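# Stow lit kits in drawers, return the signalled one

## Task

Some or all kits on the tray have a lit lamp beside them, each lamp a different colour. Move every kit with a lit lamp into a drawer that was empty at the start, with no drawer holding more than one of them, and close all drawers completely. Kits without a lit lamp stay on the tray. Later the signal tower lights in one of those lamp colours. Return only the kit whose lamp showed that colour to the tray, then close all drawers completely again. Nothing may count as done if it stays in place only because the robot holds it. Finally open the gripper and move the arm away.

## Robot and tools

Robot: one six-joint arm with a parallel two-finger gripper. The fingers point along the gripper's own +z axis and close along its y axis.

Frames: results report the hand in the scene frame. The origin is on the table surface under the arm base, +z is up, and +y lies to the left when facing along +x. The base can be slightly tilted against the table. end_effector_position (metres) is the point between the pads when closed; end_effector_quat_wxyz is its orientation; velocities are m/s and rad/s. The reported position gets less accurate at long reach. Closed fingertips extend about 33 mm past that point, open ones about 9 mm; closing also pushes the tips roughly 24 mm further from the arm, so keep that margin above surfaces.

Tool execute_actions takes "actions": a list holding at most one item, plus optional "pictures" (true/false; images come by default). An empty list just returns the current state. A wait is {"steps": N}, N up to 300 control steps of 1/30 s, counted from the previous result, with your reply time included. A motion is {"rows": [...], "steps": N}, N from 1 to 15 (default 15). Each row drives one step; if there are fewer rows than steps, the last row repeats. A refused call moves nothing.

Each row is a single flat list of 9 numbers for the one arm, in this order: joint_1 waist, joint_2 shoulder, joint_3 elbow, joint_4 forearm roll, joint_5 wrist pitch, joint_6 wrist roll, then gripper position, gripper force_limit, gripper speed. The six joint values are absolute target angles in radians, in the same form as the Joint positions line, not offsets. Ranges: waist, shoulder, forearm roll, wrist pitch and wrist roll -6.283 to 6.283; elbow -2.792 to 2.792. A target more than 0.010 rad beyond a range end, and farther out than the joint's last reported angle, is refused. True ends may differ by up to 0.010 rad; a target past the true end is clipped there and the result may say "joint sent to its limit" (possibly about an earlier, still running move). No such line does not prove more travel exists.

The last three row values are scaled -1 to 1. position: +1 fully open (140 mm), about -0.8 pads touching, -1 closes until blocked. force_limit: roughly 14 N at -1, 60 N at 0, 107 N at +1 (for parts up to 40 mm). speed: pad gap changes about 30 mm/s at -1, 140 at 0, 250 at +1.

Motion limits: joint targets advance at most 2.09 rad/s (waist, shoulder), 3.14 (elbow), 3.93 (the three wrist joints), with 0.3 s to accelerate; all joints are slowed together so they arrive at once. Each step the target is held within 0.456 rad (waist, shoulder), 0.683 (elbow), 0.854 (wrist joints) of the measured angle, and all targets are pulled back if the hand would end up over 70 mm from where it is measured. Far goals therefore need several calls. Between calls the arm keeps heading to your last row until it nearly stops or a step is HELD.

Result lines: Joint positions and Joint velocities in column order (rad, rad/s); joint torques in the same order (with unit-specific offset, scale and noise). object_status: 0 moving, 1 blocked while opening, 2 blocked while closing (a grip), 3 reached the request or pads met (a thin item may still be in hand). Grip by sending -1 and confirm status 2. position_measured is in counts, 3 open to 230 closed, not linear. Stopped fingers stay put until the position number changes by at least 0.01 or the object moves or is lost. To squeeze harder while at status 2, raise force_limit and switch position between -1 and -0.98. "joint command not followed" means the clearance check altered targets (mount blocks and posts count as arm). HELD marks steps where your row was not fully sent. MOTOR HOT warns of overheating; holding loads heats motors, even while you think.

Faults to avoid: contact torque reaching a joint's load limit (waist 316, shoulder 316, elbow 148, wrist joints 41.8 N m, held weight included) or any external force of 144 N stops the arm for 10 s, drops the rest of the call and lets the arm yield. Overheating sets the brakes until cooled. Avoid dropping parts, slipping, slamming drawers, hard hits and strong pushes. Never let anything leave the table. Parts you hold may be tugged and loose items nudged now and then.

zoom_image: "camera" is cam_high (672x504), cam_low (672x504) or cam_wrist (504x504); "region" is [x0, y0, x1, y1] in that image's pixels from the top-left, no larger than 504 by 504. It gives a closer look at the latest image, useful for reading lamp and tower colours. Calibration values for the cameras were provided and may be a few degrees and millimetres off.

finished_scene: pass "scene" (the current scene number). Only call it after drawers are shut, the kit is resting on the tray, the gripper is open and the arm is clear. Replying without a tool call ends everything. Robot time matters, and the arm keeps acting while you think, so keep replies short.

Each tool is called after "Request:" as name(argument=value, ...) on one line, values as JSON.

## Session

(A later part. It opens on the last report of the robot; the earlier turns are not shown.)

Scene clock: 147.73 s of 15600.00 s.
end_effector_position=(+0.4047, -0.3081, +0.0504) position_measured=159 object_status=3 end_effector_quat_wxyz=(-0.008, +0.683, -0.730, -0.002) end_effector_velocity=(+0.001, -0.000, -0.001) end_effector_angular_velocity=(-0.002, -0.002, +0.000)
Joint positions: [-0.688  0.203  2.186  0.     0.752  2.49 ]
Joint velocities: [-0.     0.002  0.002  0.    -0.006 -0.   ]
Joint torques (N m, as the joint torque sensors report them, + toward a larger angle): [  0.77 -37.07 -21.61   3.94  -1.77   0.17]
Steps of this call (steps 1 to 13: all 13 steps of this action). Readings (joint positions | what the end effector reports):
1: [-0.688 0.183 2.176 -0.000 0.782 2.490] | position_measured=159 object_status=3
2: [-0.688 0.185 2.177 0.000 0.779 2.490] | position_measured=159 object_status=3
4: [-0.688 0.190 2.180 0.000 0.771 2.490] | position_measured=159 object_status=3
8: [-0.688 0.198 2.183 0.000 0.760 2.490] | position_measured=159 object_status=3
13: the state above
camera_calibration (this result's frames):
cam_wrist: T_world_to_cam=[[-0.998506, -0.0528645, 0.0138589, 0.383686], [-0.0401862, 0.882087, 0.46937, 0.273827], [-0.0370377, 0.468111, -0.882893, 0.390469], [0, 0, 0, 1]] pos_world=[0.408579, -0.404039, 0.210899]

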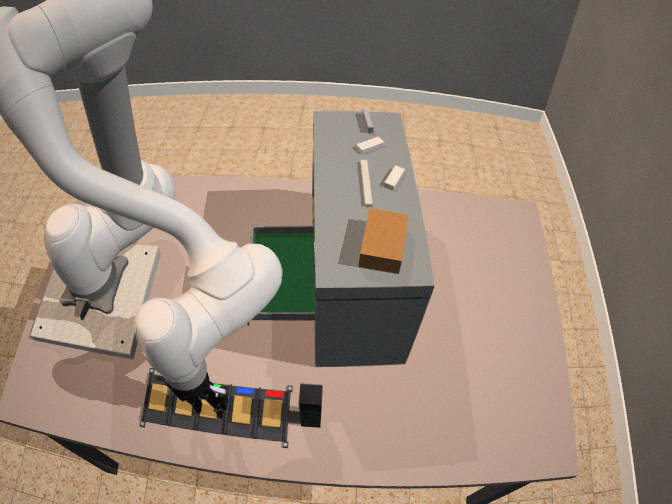

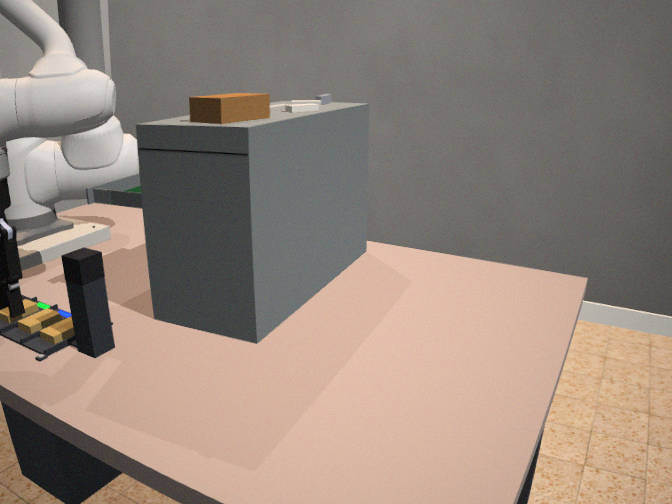

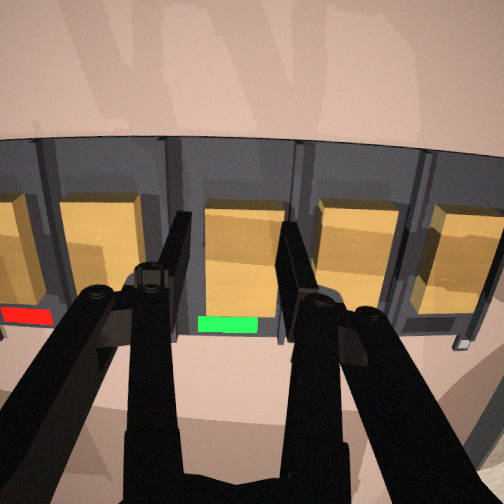

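Request:
execute_actions(actions=[{"rows":[[-0.688,0.189,2.179,0,0.773,2.49,-0.24,0,0],[-0.688,0.189,2.179,0,0.773,2.49,-0.24,0,0],[-0.688,0.189,2.179,0,0.773,2.49,-0.24,0,0],[-0.688,0.189,2.179,0,0.773,2.49,-0.24,0,0],[-0.691,0.184,2.185,0,0.772,2.49,-0.24,0,0],[-0.691,0.184,2.185,0,0.772,2.49,-0.24,0,0],[-0.691,0.184,2.185,0,0.772,2.49,-0.24,0,0],[-0.691,0.189,2.1875,0,0.7645,2.49,-0.24,0,0],[-0.691,0.189,2.1875,0,0.7645,2.49,-0.24,0,0],[-0.691,0.192,2.189,0,0.76,2.49,-0.24,0,0],[-0.691,0.192,2.189,0,0.76,2.49,-0.24,0,0],[-0.691,0.195,2.1905,0,0.7555,2.49,-0.24,0,0],[-0.691,0.195,2.1905,0,0.7555,2.49,-0.24,0,0],[-0.691,0.198,2.192,0,0.751,2.49,-0.24,0,0]],"steps":15}])

Scene clock: 158.43 s of 15600.00 s.
end_effector_position=(+0.4012, -0.3070, +0.0519) position_measured=159 object_status=3 end_effector_quat_wxyz=(-0.008, +0.682, -0.731, -0.002) end_effector_velocity=(+0.002, +0.000, -0.036) end_effector_angular_velocity=(-0.002, -0.003, +0.003)
Joint positions: [-0.691  0.196  2.191 -0.     0.754  2.49 ]
Joint velocities: [ 0.002  0.053  0.025 -0.    -0.082 -0.001]
Joint torques (N m, as the joint torque sensors report them, + toward a larger angle): [  0.07 -44.42 -26.31   2.68   0.27   0.14]
Steps of this call (steps 1 to 15: the robot went on to your last target; steps 16 to 90: nothing new was sent; then 7.20 s passed at rest; steps 91 to 105: all 15 steps of this action). Readings (joint positions | what the end effector reports):
91: [-0.688 0.203 2.186 -0.000 0.752 2.490] | position_measured=159 object_status=3
92: [-0.688 0.200 2.185 -0.000 0.756 2.490] | position_measured=159 object_status=3
94: [-0.688 0.190 2.180 -0.000 0.770 2.490] | position_measured=159 object_status=3
98: [-0.691 0.185 2.185 -0.000 0.772 2.490] | position_measured=159 object_status=3
105: the state above
camera_calibration (this result's frames):
cam_wrist: T_world_to_cam=[[-0.998652, -0.0499901, 0.0139931, 0.381092], [-0.0375847, 0.882209, 0.469355, 0.271038], [-0.035808, 0.468196, -0.882899, 0.390724], [0, 0, 0, 1]] pos_world=[0.404756, -0.402997, 0.212424]

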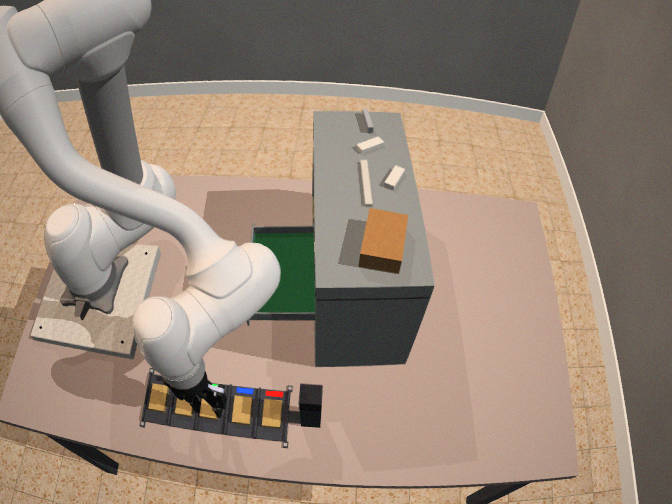

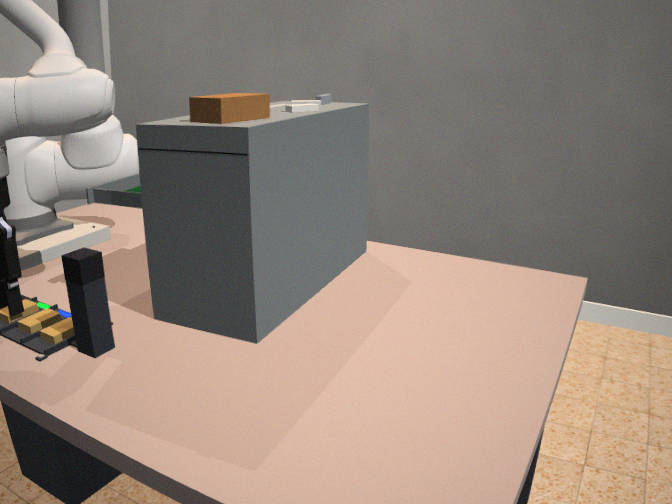

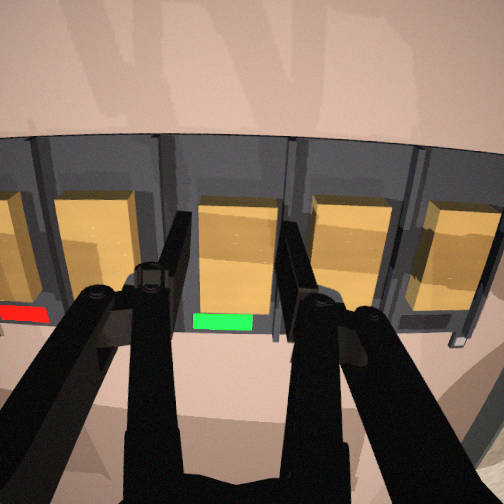

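Centered now. Go a bit lower and check.

Request:
execute_actions(actions=[{"rows":[[-0.691,0.200,2.193,0,0.748,2.49,-0.24,0,0],[-0.691,0.200,2.193,0,0.748,2.49,-0.24,0,0],[-0.691,0.200,2.193,0,0.748,2.49,-0.24,0,0],[-0.691,0.202,2.194,0,0.745,2.49,-0.24,0,0]],"steps":8}], pictures=false)

Request:
execute_actions(actions=[{"rows":[[-0.691,0.202,2.194,0,0.745,2.49,-1,-0.2,-0.5]],"steps":15}])

Scene clock: 162.30 s of 15600.00 s.
end_effector_position=(+0.4011, -0.3069, +0.0476) position_measured=159 object_status=3 end_effector_quat_wxyz=(-0.008, +0.682, -0.731, -0.003) end_effector_velocity=(+0.000, -0.000, -0.001) end_effector_angular_velocity=(-0.000, -0.000, +0.001)
Joint positions: [-0.691  0.202  2.194  0.     0.745  2.49 ]
Joint velocities: [-0.     0.002  0.001 -0.    -0.003 -0.001]
Joint torques (N m, as the joint torque sensors report them, + toward a larger angle): [ -0.25 -51.42 -28.13   3.19   0.13   0.01]
Steps of this call (steps 1 to 15: the robot went on to your last target; steps 16 to 90: nothing new was sent; then 0.60 s passed at rest; steps 91 to 98: all 8 steps of this action). Readings (joint positions | what the end effector reports):
91: [-0.691 0.198 2.192 0.000 0.751 2.490] | position_measured=159 object_status=3
92: [-0.691 0.199 2.192 0.000 0.750 2.490] | position_measured=159 object_status=3
94: [-0.691 0.200 2.193 0.000 0.748 2.490] | position_measured=159 object_status=3
98: the state above

Scene clock: 162.80 s of 15600.00 s.
end_effector_position=(+0.4011, -0.3069, +0.0476) position_measured=174 object_status=2 end_effector_quat_wxyz=(-0.008, +0.682, -0.731, -0.003) end_effector_velocity=(+0.000, +0.000, +0.000) end_effector_angular_velocity=(+0.000, +0.000, +0.002)
Joint positions: [-0.691  0.202  2.194  0.     0.745  2.49 ]
Joint velocities: [ 0.    -0.001 -0.     0.     0.001 -0.001]
Joint torques (N m, as the joint torque sensors report them, + toward a larger angle): [  0.   -35.89 -20.7    3.54  -2.17   0.33]
Steps of this call (steps 1 to 15: all 15 steps of this action). Readings (joint positions | what the end effector reports):
1: [-0.691 0.202 2.194 0.000 0.745 2.490] | position_measured=159 object_status=0
2: [-0.691 0.202 2.194 0.000 0.745 2.490] | position_measured=161 object_status=0
4: [-0.691 0.202 2.194 0.000 0.745 2.490] | position_measured=170 object_status=0
8: [-0.691 0.202 2.194 0.000 0.745 2.490] | position_measured=174 object_status=0
15: the state above
camera_calibration (this result's frames):
cam_wrist: T_world_to_cam=[[-0.998655, -0.0499028, 0.0140538, 0.381148], [-0.0374739, 0.882145, 0.469485, 0.272858], [-0.0358261, 0.468327, -0.882829, 0.386915], [0, 0, 0, 1]] pos_world=[0.404723, -0.402883, 0.20812]

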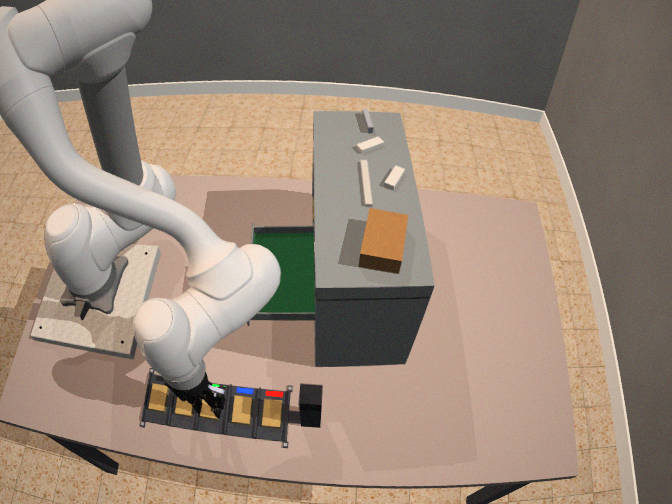

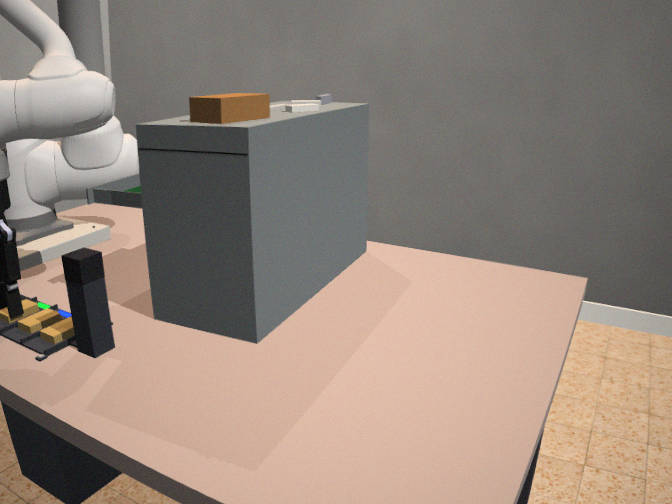

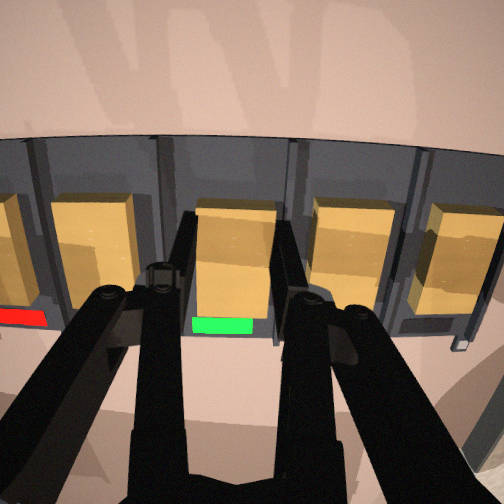

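Request:
execute_actions(actions=[{"rows":[[-0.691,0.199,2.1925,0,0.7495,2.49,-0.97,0.3,-0.5],[-0.691,0.199,2.1925,0,0.7495,2.49,-0.97,0.3,-0.5],[-0.691,0.199,2.1925,0,0.7495,2.49,-0.97,0.3,-0.5],[-0.691,0.199,2.1925,0,0.7495,2.49,-0.97,0.3,-0.5],[-0.691,0.199,2.1925,0,0.7495,2.49,-0.97,0.3,-0.5],[-0.691,0.13,2.16,0,0.851,2.49,-0.97,0.3,-0.5]],"steps":15}], pictures=false)

Request:
execute_actions(actions=[{"rows":[[-0.691,-0.1,1.95,0,1.29,2.49,-0.97,0.3,-0.5]],"steps":15}], pictures=false)

Request:
execute_actions(actions=[{"steps":10}], pictures=false)

Request:
execute_actions(actions=[{"rows":[[-0.095,0.01,1.86,0,1.27,3.09,-0.97,0.3,-0.5]],"steps":15}], pictures=false)

Request:
execute_actions(actions=[{"steps":18}])

Scene clock: 172.47 s of 15600.00 s.
end_effector_position=(+0.3987, -0.3059, +0.0973) position_measured=177 object_status=2 end_effector_quat_wxyz=(-0.008, +0.682, -0.731, -0.003) end_effector_velocity=(-0.000, +0.000, +0.001) end_effector_angular_velocity=(-0.000, -0.000, +0.001)
Joint positions: [-0.691  0.13   2.16   0.     0.851  2.49 ]
Joint velocities: [ 0.001 -0.002 -0.     0.     0.002 -0.001]
Joint torques (N m, as the joint torque sensors report them, + toward a larger angle): [ -0.46 -48.03 -31.87   3.49  -0.12   0.13]
Steps of this call (steps 1 to 15: the robot went on to your last target; steps 16 to 90: nothing new was sent; then 6.17 s passed at rest; steps 91 to 105: all 15 steps of this action). Readings (joint positions | what the end effector reports):
91: [-0.691 0.202 2.194 0.000 0.745 2.490] | position_measured=174 object_status=0
92: [-0.691 0.201 2.194 0.000 0.746 2.490] | position_measured=176 object_status=0
94: [-0.691 0.200 2.193 0.000 0.749 2.490] | position_measured=177 object_status=0
98: [-0.691 0.185 2.186 0.000 0.772 2.490] | position_measured=177 object_status=2
105: the state above

Scene clock: 172.97 s of 15600.00 s.
end_effector_position=(+0.3798, -0.2938, +0.3084) position_measured=177 object_status=2 end_effector_quat_wxyz=(-0.008, +0.682, -0.731, -0.002) end_effector_velocity=(-0.052, +0.041, +0.215) end_effector_angular_velocity=(-0.006, -0.007, -0.001)
Joint positions: [-0.691 -0.094  1.955 -0.     1.278  2.49 ]
Joint velocities: [-0.    -0.223 -0.202 -0.     0.415  0.   ]
Joint torques (N m, as the joint torque sensors report them, + toward a larger angle): [ -4.51   6.76 -22.03   2.51  -0.52   0.2 ]
Steps of this call (steps 1 to 15: all 15 steps of this action). Readings (joint positions | what the end effector reports):
1: [-0.691 0.130 2.160 0.000 0.851 2.490] | position_measured=177 object_status=2
2: [-0.691 0.127 2.157 -0.000 0.859 2.490] | position_measured=177 object_status=2
4: [-0.691 0.098 2.131 -0.000 0.914 2.490] | position_measured=177 object_status=2
8: [-0.691 0.020 2.060 -0.000 1.061 2.490] | position_measured=177 object_status=2
15: the state above

Scene clock: 173.30 s of 15600.00 s.
end_effector_position=(+0.3781, -0.2925, +0.3138) position_measured=177 object_status=2 end_effector_quat_wxyz=(-0.008, +0.682, -0.731, -0.002) end_effector_velocity=(+0.000, -0.000, +0.001) end_effector_angular_velocity=(-0.001, -0.001, +0.001)
Joint positions: [-0.691 -0.1    1.95  -0.     1.29   2.49 ]
Joint velocities: [ 0.001 -0.001 -0.001 -0.    -0.    -0.001]
Joint torques (N m, as the joint torque sensors report them, + toward a larger angle): [ -0.92 -31.2  -39.75   4.32   0.12   0.11]
Steps of this call (steps 1 to 10: the robot went on to your last target). Readings (joint positions | what the end effector reports):
1: [-0.691 -0.099 1.951 -0.000 1.287 2.490] | position_measured=177 object_status=2
2: [-0.691 -0.100 1.950 -0.000 1.289 2.490] | position_measured=177 object_status=2
4: [-0.691 -0.100 1.950 -0.000 1.290 2.490] | position_measured=177 object_status=2
8: [-0.691 -0.100 1.950 -0.000 1.290 2.490] | position_measured=177 object_status=2
10: the state above

Scene clock: 173.80 s of 15600.00 s.
end_effector_position=(+0.4930, -0.1567, +0.3124) position_measured=177 object_status=2 end_effector_quat_wxyz=(+0.008, -0.674, +0.739, +0.003) end_effector_velocity=(+0.207, +0.389, -0.002) end_effector_angular_velocity=(-0.001, -0.003, +0.067)
Joint positions: [-0.336 -0.03   1.893 -0.     1.277  2.868]
Joint velocities: [ 0.846  0.14  -0.117 -0.    -0.024  0.779]
Joint torques (N m, as the joint torque sensors report them, + toward a larger angle): [ -1.46 -39.6  -39.62   4.41   0.13   0.06]
Steps of this call (steps 1 to 15: all 15 steps of this action). Readings (joint positions | what the end effector reports):
1: [-0.691 -0.100 1.950 -0.000 1.290 2.490] | position_measured=177 object_status=2
2: [-0.687 -0.099 1.949 -0.000 1.290 2.495] | position_measured=177 object_status=2
4: [-0.658 -0.090 1.943 -0.000 1.289 2.534] | position_measured=177 object_status=2
8: [-0.539 -0.064 1.922 -0.000 1.284 2.678] | position_measured=177 object_status=2
15: the state above

Scene clock: 174.40 s of 15600.00 s.
end_effector_position=(+0.5388, -0.0373, +0.3112) position_measured=177 object_status=2 end_effector_quat_wxyz=(-0.008, +0.681, -0.733, -0.002) end_effector_velocity=(+0.000, +0.001, -0.001) end_effector_angular_velocity=(+0.000, +0.002, +0.001)
Joint positions: [-0.095  0.01   1.86   0.     1.27   3.09 ]
Joint velocities: [ 0.001  0.001 -0.     0.     0.001  0.   ]
Joint torques (N m, as the joint torque sensors report them, + toward a larger angle): [ -0.96 -40.7  -39.68   4.26  -0.03   0.06]
Steps of this call (steps 1 to 18: the robot went on to your last target). Readings (joint positions | what the end effector reports):
1: [-0.307 -0.025 1.889 -0.000 1.276 2.894] | position_measured=177 object_status=2
2: [-0.278 -0.020 1.885 -0.000 1.276 2.921] | position_measured=177 object_status=2
4: [-0.222 -0.011 1.878 -0.000 1.274 2.973] | position_measured=177 object_status=2
8: [-0.119 0.006 1.863 0.000 1.271 3.067] | position_measured=177 object_status=2
18: the state above
camera_calibration (this result's frames):
cam_wrist: T_world_to_cam=[[-0.998865, -0.0458327, 0.012969, 0.529023], [-0.0343799, 0.882169, 0.469677, -0.0852456], [-0.0329675, 0.468698, -0.882743, 0.496803], [0, 0, 0, 1]] pos_world=[0.54187, -0.133403, 0.471726]

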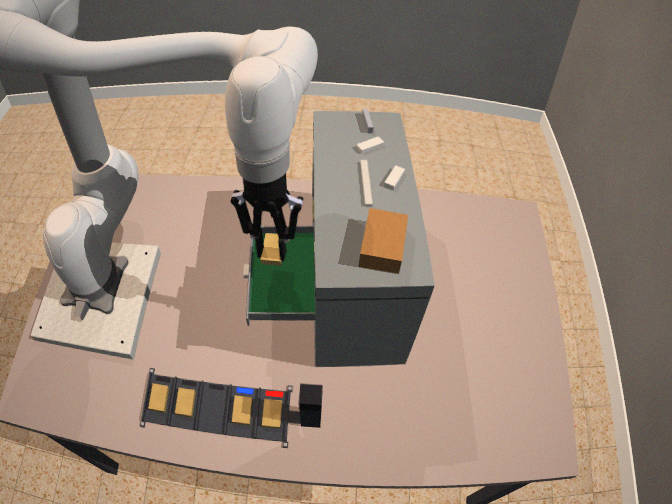

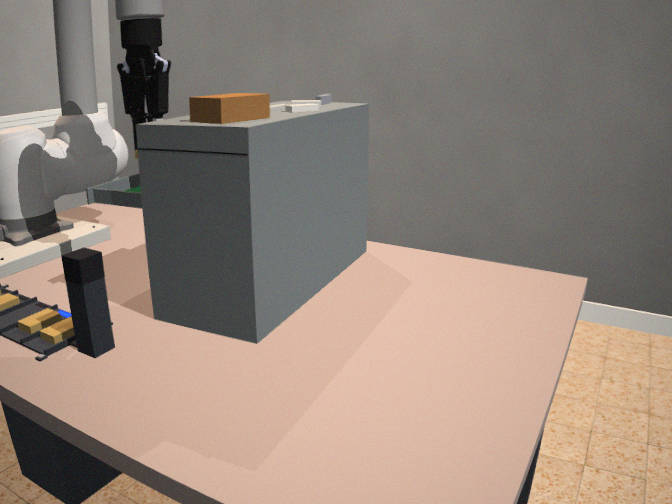

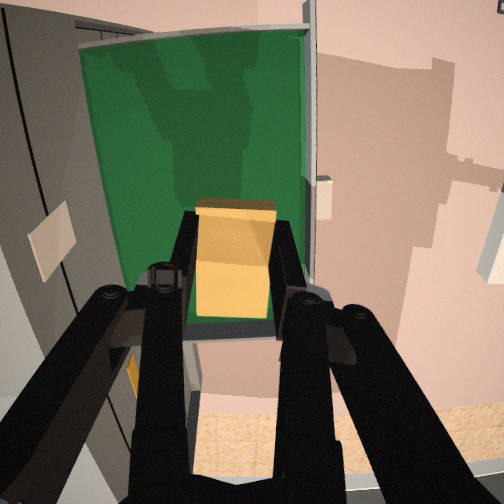

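Request:
execute_actions(actions=[{"rows":[[-0.11,0.054,1.909,0,1.178,3.075,-0.97,0.3,-0.5]],"steps":15}])

Scene clock: 179.40 s of 15600.00 s.
end_effector_position=(+0.5479, -0.0460, +0.2615) position_measured=177 object_status=2 end_effector_quat_wxyz=(-0.008, +0.681, -0.732, -0.003) end_effector_velocity=(+0.000, +0.000, -0.000) end_effector_angular_velocity=(+0.001, +0.000, +0.000)
Joint positions: [-0.11   0.054  1.909 -0.     1.178  3.075]
Joint velocities: [-0.     0.001 -0.     0.001  0.    -0.001]
Joint torques (N m, as the joint torque sensors report them, + toward a larger angle): [ -0.47 -44.29 -38.73   4.42   0.14   0.1 ]
Steps of this call (steps 1 to 15: the robot went on to your last target; steps 16 to 90: nothing new was sent; then 1.50 s passed at rest; steps 91 to 105: all 15 steps of this action). Readings (joint positions | what the end effector reports):
91: [-0.095 0.010 1.860 -0.000 1.270 3.090] | position_measured=177 object_status=2
92: [-0.096 0.013 1.863 -0.000 1.263 3.089] | position_measured=177 object_status=2
94: [-0.104 0.037 1.890 -0.000 1.213 3.081] | position_measured=177 object_status=2
98: [-0.110 0.054 1.909 -0.000 1.178 3.075] | position_measured=177 object_status=2
105: the state above
camera_calibration (this result's frames):
cam_wrist: T_world_to_cam=[[-0.998846, -0.0460134, 0.0137548, 0.538151], [-0.0341722, 0.882193, 0.469646, -0.0540564], [-0.0337444, 0.468634, -0.882748, 0.457702], [0, 0, 0, 1]] pos_world=[0.551128, -0.142044, 0.42202]

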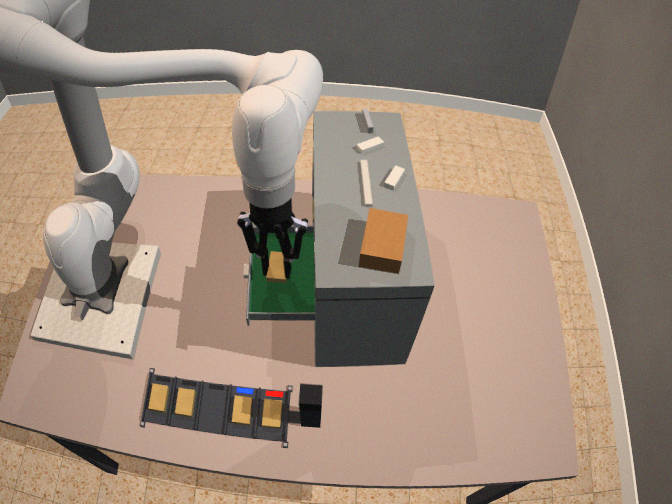

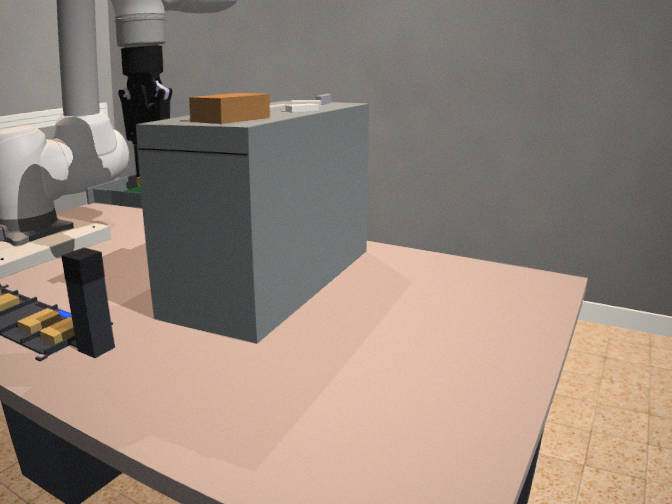

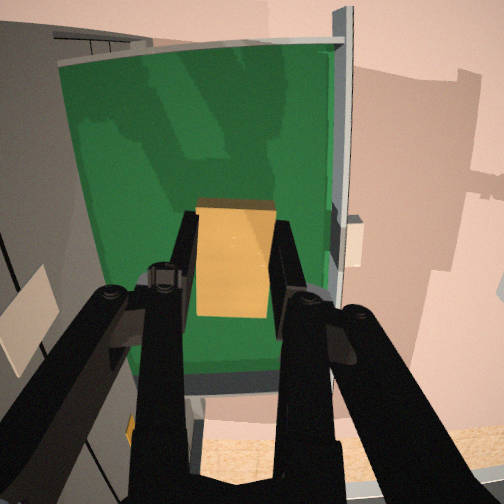

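Request:
execute_actions(actions=[{"rows":[[-0.11,0.059,1.9227,0,1.159,3.075,-0.97,0.3,-0.5],[-0.11,0.059,1.9227,0,1.159,3.075,-0.97,0.3,-0.5],[-0.11,0.059,1.9227,0,1.159,3.075,-0.97,0.3,-0.5],[-0.11,0.059,1.9227,0,1.159,3.075,-0.97,0.3,-0.5],[-0.11,0.0605,1.9268,0,1.1535,3.075,-0.97,0.3,-0.5],[-0.11,0.0605,1.9268,0,1.1535,3.075,-0.97,0.3,-0.5],[-0.11,0.0605,1.9268,0,1.1535,3.075,-0.97,0.3,-0.5],[-0.11,0.062,1.931,0,1.148,3.075,-0.97,0.3,-0.5],[-0.11,0.062,1.931,0,1.148,3.075,-0.97,0.3,-0.5],[-0.11,0.062,1.931,0,1.148,3.075,-0.97,0.3,-0.5],[-0.11,0.0635,1.935,0,1.1425,3.075,-0.97,0.3,-0.5]],"steps":14}], pictures=false)

Scene clock: 184.17 s of 15600.00 s.
end_effector_position=(+0.5467, -0.0455, +0.2440) position_measured=177 object_status=2 end_effector_quat_wxyz=(-0.009, +0.681, -0.733, -0.002) end_effector_velocity=(-0.002, +0.001, -0.011) end_effector_angular_velocity=(+0.001, +0.004, +0.001)
Joint positions: [-0.11   0.063  1.933  0.     1.143  3.075]
Joint velocities: [ 0.     0.007  0.015  0.    -0.017 -0.001]
Joint torques (N m, as the joint torque sensors report them, + toward a larger angle): [-2.51 15.49 16.59  3.52  0.29  0.15]
Steps of this call (steps 1 to 15: the robot went on to your last target; steps 16 to 90: nothing new was sent; then 1.30 s passed at rest; steps 91 to 104: all 14 steps of this action). Readings (joint positions | what the end effector reports):
91: [-0.110 0.054 1.909 0.000 1.178 3.075] | position_measured=177 object_status=2
92: [-0.110 0.055 1.913 0.000 1.172 3.075] | position_measured=177 object_status=2
94: [-0.110 0.059 1.922 0.000 1.161 3.075] | position_measured=177 object_status=2
98: [-0.110 0.060 1.927 0.000 1.154 3.075] | position_measured=177 object_status=2
104: the state above

Floor hit. Back off and release.

Request:
execute_actions(actions=[{"rows":[[-0.11,0.0605,1.9268,0,1.1535,3.075,-0.97,0.3,0],[-0.11,0.0605,1.9268,0,1.1535,3.075,-0.97,0.3,0],[-0.11,0.0605,1.9268,0,1.1535,3.075,-0.2,0,0]],"steps":13}], pictures=false)

Request:
execute_actions(actions=[{"rows":[[-0.11,0.02,1.83,0,1.29,3.075,-0.2,0,0]],"steps":15}])

Scene clock: 194.63 s of 15600.00 s.
end_effector_position=(+0.5484, -0.0458, +0.2459) position_measured=177 object_status=2 end_effector_quat_wxyz=(-0.010, +0.681, -0.733, -0.000) end_effector_velocity=(-0.001, -0.000, +0.001) end_effector_angular_velocity=(+0.000, -0.000, -0.001)
Joint positions: [-0.11   0.062  1.931 -0.     1.142  3.075]
Joint velocities: [-0.001 -0.002  0.     0.     0.001 -0.   ]
Joint torques (N m, as the joint torque sensors report them, + toward a larger angle): [ -2.49 -30.78 -26.57   3.11  -0.52   0.23]
FORCE FAULT: contact force on the arm reached its limit, and the arm stopped for 10 seconds. The contact can be on any part of the arm, not only on its tool. The arm's remaining commands of this call were not run. The arm holds still and accepts commands again. Move the arm away from the contact; if what it grips holds it there, let go first. Pushing or pulling that hard again can fault the arm again.
The stop began at step 14 of this call (marked STOPPED below). From that step on the arm followed nothing that you had sent. 13 steps, steps kept back included, did not run and will not run. Nothing is kept back now, and the robot has no last target.
Steps of this call (steps 1 to 13: the robot went on to your last target; steps 14 to 314: the stop). Readings (joint positions | what the end effector reports):
1: [-0.110 0.063 1.934 0.000 1.143 3.075] | position_measured=177 object_status=2
2: [-0.110 0.063 1.934 0.000 1.143 3.075] | position_measured=177 object_status=2
4: [-0.110 0.063 1.934 0.000 1.143 3.075] | position_measured=177 object_status=2
8: [-0.110 0.063 1.935 0.000 1.142 3.075] | position_measured=177 object_status=2
14: [-0.110 0.062 1.932 -0.000 1.142 3.075] | position_measured=177 object_status=2 STOPPED
314: the state above

Scene clock: 194.67 s of 15600.00 s.
end_effector_position=(+0.5484, -0.0458, +0.2460) position_measured=177 object_status=2 end_effector_quat_wxyz=(-0.010, +0.681, -0.733, -0.000) end_effector_velocity=(+0.001, +0.000, +0.003) end_effector_angular_velocity=(-0.000, -0.004, +0.000)
Joint positions: [-0.11   0.062  1.93  -0.     1.142  3.075]
Joint velocities: [ 0.001 -0.001 -0.003  0.     0.001  0.   ]
Joint torques (N m, as the joint torque sensors report them, + toward a larger angle): [ -2.03 -32.22 -26.97   3.19  -0.58   0.14]
A stop began in an earlier call of the same reply, so what this call sent did not run. Send another action.
Steps of this call (step 1: nothing new was sent). Readings (joint positions | what the end effector reports):
1: the state above
camera_calibration (this result's frames):
cam_wrist: T_world_to_cam=[[-0.998916, -0.0458493, 0.00803071, 0.540311], [-0.0367383, 0.882531, 0.468817, -0.0452821], [-0.0285823, 0.468014, -0.883259, 0.441195], [0, 0, 0, 1]] pos_world=[0.550672, -0.14175, 0.406579]

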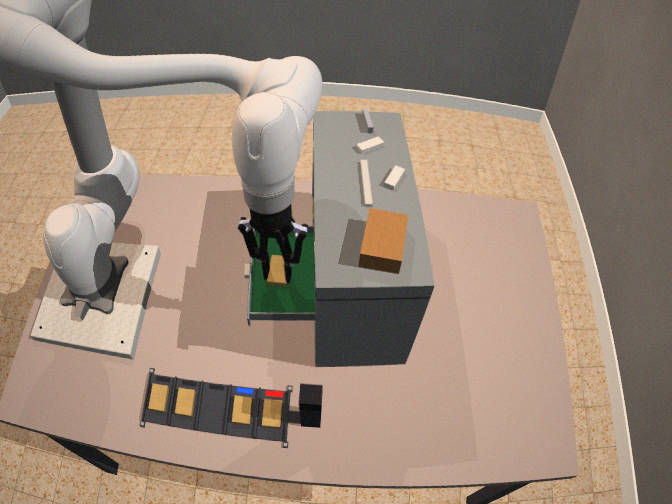

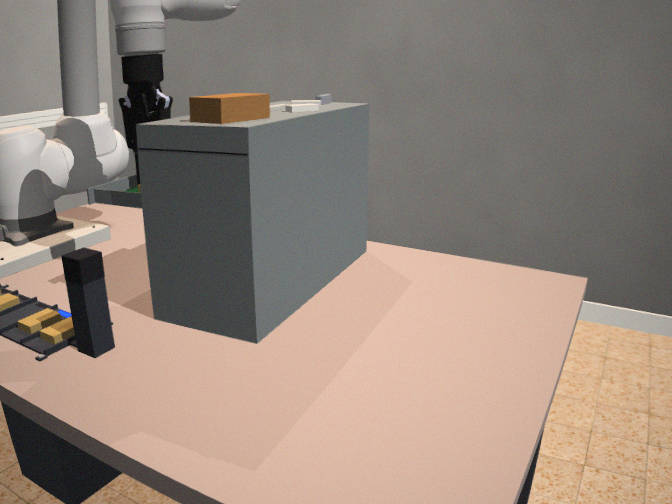

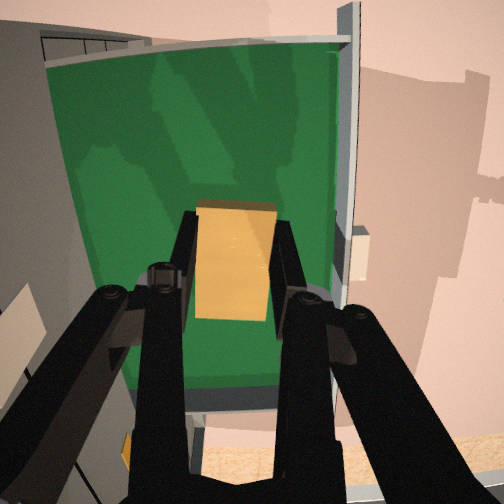

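Request:
execute_actions(actions=[{"rows":[[-0.11,0.061,1.928,0,1.15,3.075,-0.2,0,0]],"steps":12}], pictures=false)

Request:
execute_actions(actions=[{"rows":[[-0.11,0.02,1.83,0,1.29,3.075,-0.2,0,0]],"steps":15}], pictures=false)

Request:
execute_actions(actions=[{"rows":[[-0.114,-0.35,2.2,0,0.9,2.2,-0.1,0,0]],"steps":15}], pictures=false)

Request:
execute_actions(actions=[{"steps":15}])

Scene clock: 199.13 s of 15600.00 s.
end_effector_position=(+0.5473, -0.0457, +0.2478) position_measured=154 object_status=0 end_effector_quat_wxyz=(-0.009, +0.681, -0.733, -0.002) end_effector_velocity=(-0.000, +0.000, -0.000) end_effector_angular_velocity=(+0.000, +0.001, +0.001)
Joint positions: [-0.11   0.061  1.928 -0.     1.15   3.075]
Joint velocities: [ 0.     0.    -0.     0.     0.001 -0.   ]
Joint torques (N m, as the joint torque sensors report them, + toward a larger angle): [ -0.57 -43.87 -37.59   4.1    0.07   0.13]
Steps of this call (steps 1 to 90: nothing new was sent; then 1.07 s passed at rest; steps 91 to 102: all 12 steps of this action). Readings (joint positions | what the end effector reports):
91: [-0.110 0.062 1.931 -0.000 1.143 3.075] | position_measured=177 object_status=0
92: [-0.110 0.062 1.930 -0.000 1.145 3.075] | position_measured=177 object_status=0
94: [-0.110 0.061 1.929 -0.000 1.149 3.075] | position_measured=159 object_status=0
98: [-0.110 0.061 1.928 -0.000 1.150 3.075] | position_measured=154 object_status=0
102: the state above

Scene clock: 199.63 s of 15600.00 s.
end_effector_position=(+0.5474, -0.0469, +0.3216) position_measured=154 object_status=3 end_effector_quat_wxyz=(-0.008, +0.681, -0.733, -0.002) end_effector_velocity=(+0.001, +0.000, +0.002) end_effector_angular_velocity=(-0.000, -0.003, +0.000)
Joint positions: [-0.11   0.02   1.83  -0.     1.29   3.075]
Joint velocities: [ 0.001 -0.001 -0.002  0.     0.     0.   ]
Joint torques (N m, as the joint torque sensors report them, + toward a larger angle): [ -1.03 -41.33 -38.95   4.38   0.01   0.01]
Steps of this call (steps 1 to 15: all 15 steps of this action). Readings (joint positions | what the end effector reports):
1: [-0.110 0.061 1.928 -0.000 1.150 3.075] | position_measured=154 object_status=0
2: [-0.110 0.059 1.923 -0.000 1.158 3.075] | position_measured=154 object_status=3
4: [-0.110 0.043 1.885 -0.000 1.213 3.075] | position_measured=154 object_status=3
8: [-0.110 0.020 1.830 -0.000 1.289 3.075] | position_measured=154 object_status=3
15: the state above

Scene clock: 200.13 s of 15600.00 s.
end_effector_position=(+0.4523, -0.0350, +0.3095) position_measured=141 object_status=3 end_effector_quat_wxyz=(-0.056, +0.904, -0.382, +0.184) end_effector_velocity=(-0.082, +0.011, -0.023) end_effector_angular_velocity=(-0.330, -0.295, +0.690)
Joint positions: [-0.114 -0.34   2.19  -0.     0.911  2.225]
Joint velocities: [-0.003 -0.316  0.311  0.    -0.324 -0.755]
Joint torques (N m, as the joint torque sensors report them, + toward a larger angle): [ -9.02  15.09 -48.01   5.31  -1.38   0.08]
Steps of this call (steps 1 to 15: all 15 steps of this action). Readings (joint positions | what the end effector reports):
1: [-0.110 0.020 1.830 -0.000 1.290 3.075] | position_measured=154 object_status=0
2: [-0.110 0.017 1.833 -0.000 1.286 3.068] | position_measured=152 object_status=0
4: [-0.110 -0.007 1.859 -0.000 1.259 3.012] | position_measured=141 object_status=0
8: [-0.111 -0.130 1.983 -0.000 1.127 2.727] | position_measured=141 object_status=0
15: the state above

Scene clock: 200.63 s of 15600.00 s.
end_effector_position=(+0.4498, -0.0348, +0.3089) position_measured=141 object_status=3 end_effector_quat_wxyz=(-0.055, +0.907, -0.371, +0.190) end_effector_velocity=(+0.000, +0.001, +0.000) end_effector_angular_velocity=(+0.000, -0.001, +0.001)
Joint positions: [-0.114 -0.35   2.2   -0.     0.9    2.2  ]
Joint velocities: [ 0.001 -0.     0.     0.    -0.001 -0.   ]
Joint torques (N m, as the joint torque sensors report them, + toward a larger angle): [ -0.71  -6.59 -40.51   4.35  -0.89   0.08]
Steps of this call (steps 1 to 15: the robot went on to your last target). Readings (joint positions | what the end effector reports):
1: [-0.114 -0.347 2.198 -0.000 0.903 2.206] | position_measured=141 object_status=3
2: [-0.114 -0.349 2.200 -0.000 0.901 2.201] | position_measured=141 object_status=3
4: [-0.114 -0.350 2.200 -0.000 0.900 2.200] | position_measured=141 object_status=3
8: [-0.114 -0.350 2.200 -0.000 0.900 2.200] | position_measured=141 object_status=3
15: the state above
camera_calibration (this result's frames):
cam_wrist: T_world_to_cam=[[-0.579075, -0.794808, -0.18153, 0.285476], [-0.815274, 0.564264, 0.130133, 0.355621], [-0.000999774, 0.223353, -0.974737, 0.496126], [0, 0, 0, 1]] pos_world=[0.455736, -0.0845767, 0.489136]

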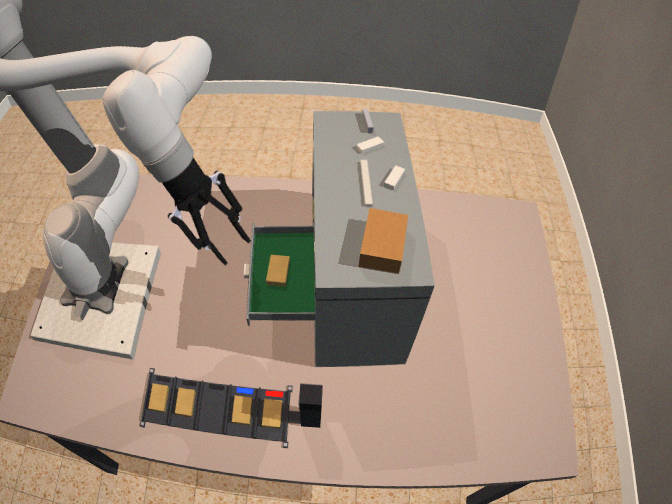

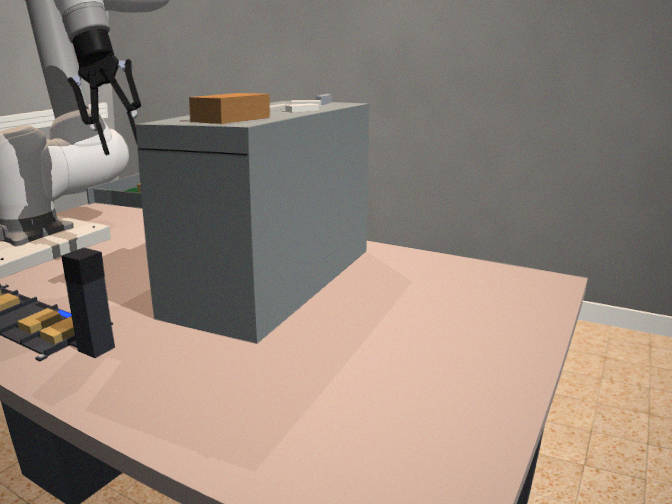

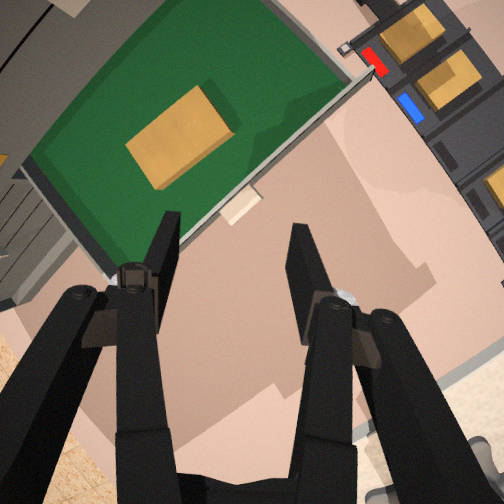

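Request:
execute_actions(actions=[{"rows":[[-0.1145,-0.6,2.5,0,0.5,1.571,-0.2,0,0]],"steps":15}], pictures=false)

Request:
execute_actions(actions=[{"rows":[[-0.118,-0.47,2.57,0,0.256,1.571,-0.2,0,0]],"steps":15}])

Scene clock: 207.03 s of 15600.00 s.
end_effector_position=(+0.4025, -0.0275, +0.2735) position_measured=154 object_status=3 end_effector_quat_wxyz=(+0.019, +0.928, -0.070, +0.364) end_effector_velocity=(+0.003, -0.002, +0.004) end_effector_angular_velocity=(-0.013, -0.014, +0.009)
Joint positions: [-0.114 -0.6    2.5   -0.     0.5    1.572]
Joint velocities: [-0.003 -0.002  0.     0.    -0.014 -0.016]
Joint torques (N m, as the joint torque sensors report them, + toward a larger angle): [ -5.05  19.41 -44.98   4.91  -1.89   0.09]
Steps of this call (steps 1 to 15: the robot went on to your last target; steps 16 to 90: nothing new was sent; then 2.90 s passed at rest; steps 91 to 105: all 15 steps of this action). Readings (joint positions | what the end effector reports):
91: [-0.114 -0.350 2.200 -0.000 0.900 2.200] | position_measured=141 object_status=0
92: [-0.114 -0.353 2.203 -0.000 0.895 2.193] | position_measured=144 object_status=0
94: [-0.114 -0.375 2.230 -0.000 0.860 2.137] | position_measured=154 object_status=0
98: [-0.114 -0.487 2.364 -0.000 0.681 1.855] | position_measured=154 object_status=0
105: the state above

Scene clock: 207.53 s of 15600.00 s.
end_effector_position=(+0.4358, -0.0331, +0.2234) position_measured=154 object_status=3 end_effector_quat_wxyz=(+0.021, +0.920, -0.071, +0.385) end_effector_velocity=(+0.000, +0.000, -0.000) end_effector_angular_velocity=(+0.000, +0.001, +0.000)
Joint positions: [-0.118 -0.47   2.57  -0.     0.256  1.571]
Joint velocities: [ 0.     0.002 -0.     0.    -0.001 -0.   ]
Joint torques (N m, as the joint torque sensors report them, + toward a larger angle): [ -1.63  10.71 -37.12   4.06  -1.87   0.04]
Steps of this call (steps 1 to 15: all 15 steps of this action). Readings (joint positions | what the end effector reports):
1: [-0.114 -0.600 2.500 -0.000 0.500 1.571] | position_measured=154 object_status=3
2: [-0.114 -0.596 2.501 -0.000 0.493 1.571] | position_measured=154 object_status=3
4: [-0.115 -0.567 2.518 -0.000 0.437 1.571] | position_measured=154 object_status=3
8: [-0.118 -0.477 2.566 -0.000 0.271 1.571] | position_measured=154 object_status=3
15: the state above
camera_calibration (this result's frames):
cam_wrist: T_world_to_cam=[[-0.0802844, -0.993179, 0.0845585, -0.0202591], [-0.949586, 0.0504161, -0.309427, 0.494118], [0.303053, -0.105138, -0.947156, 0.262868], [0, 0, 0, 1]] pos_world=[0.387918, -0.0173951, 0.403584]

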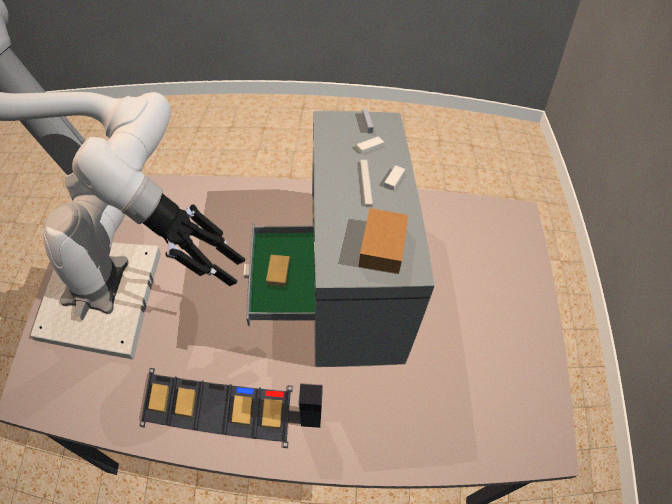

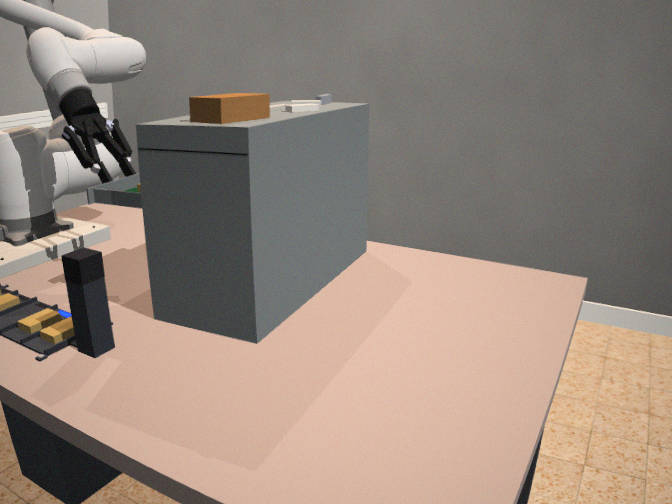

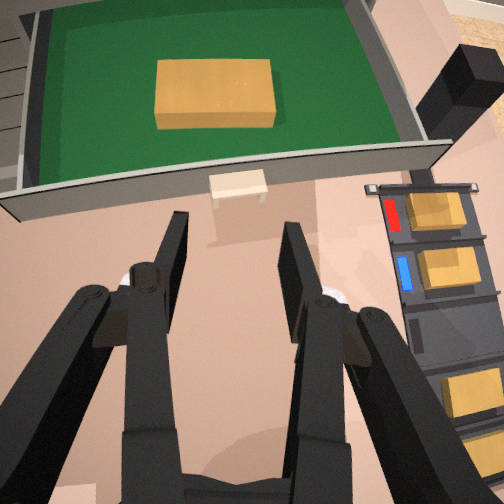

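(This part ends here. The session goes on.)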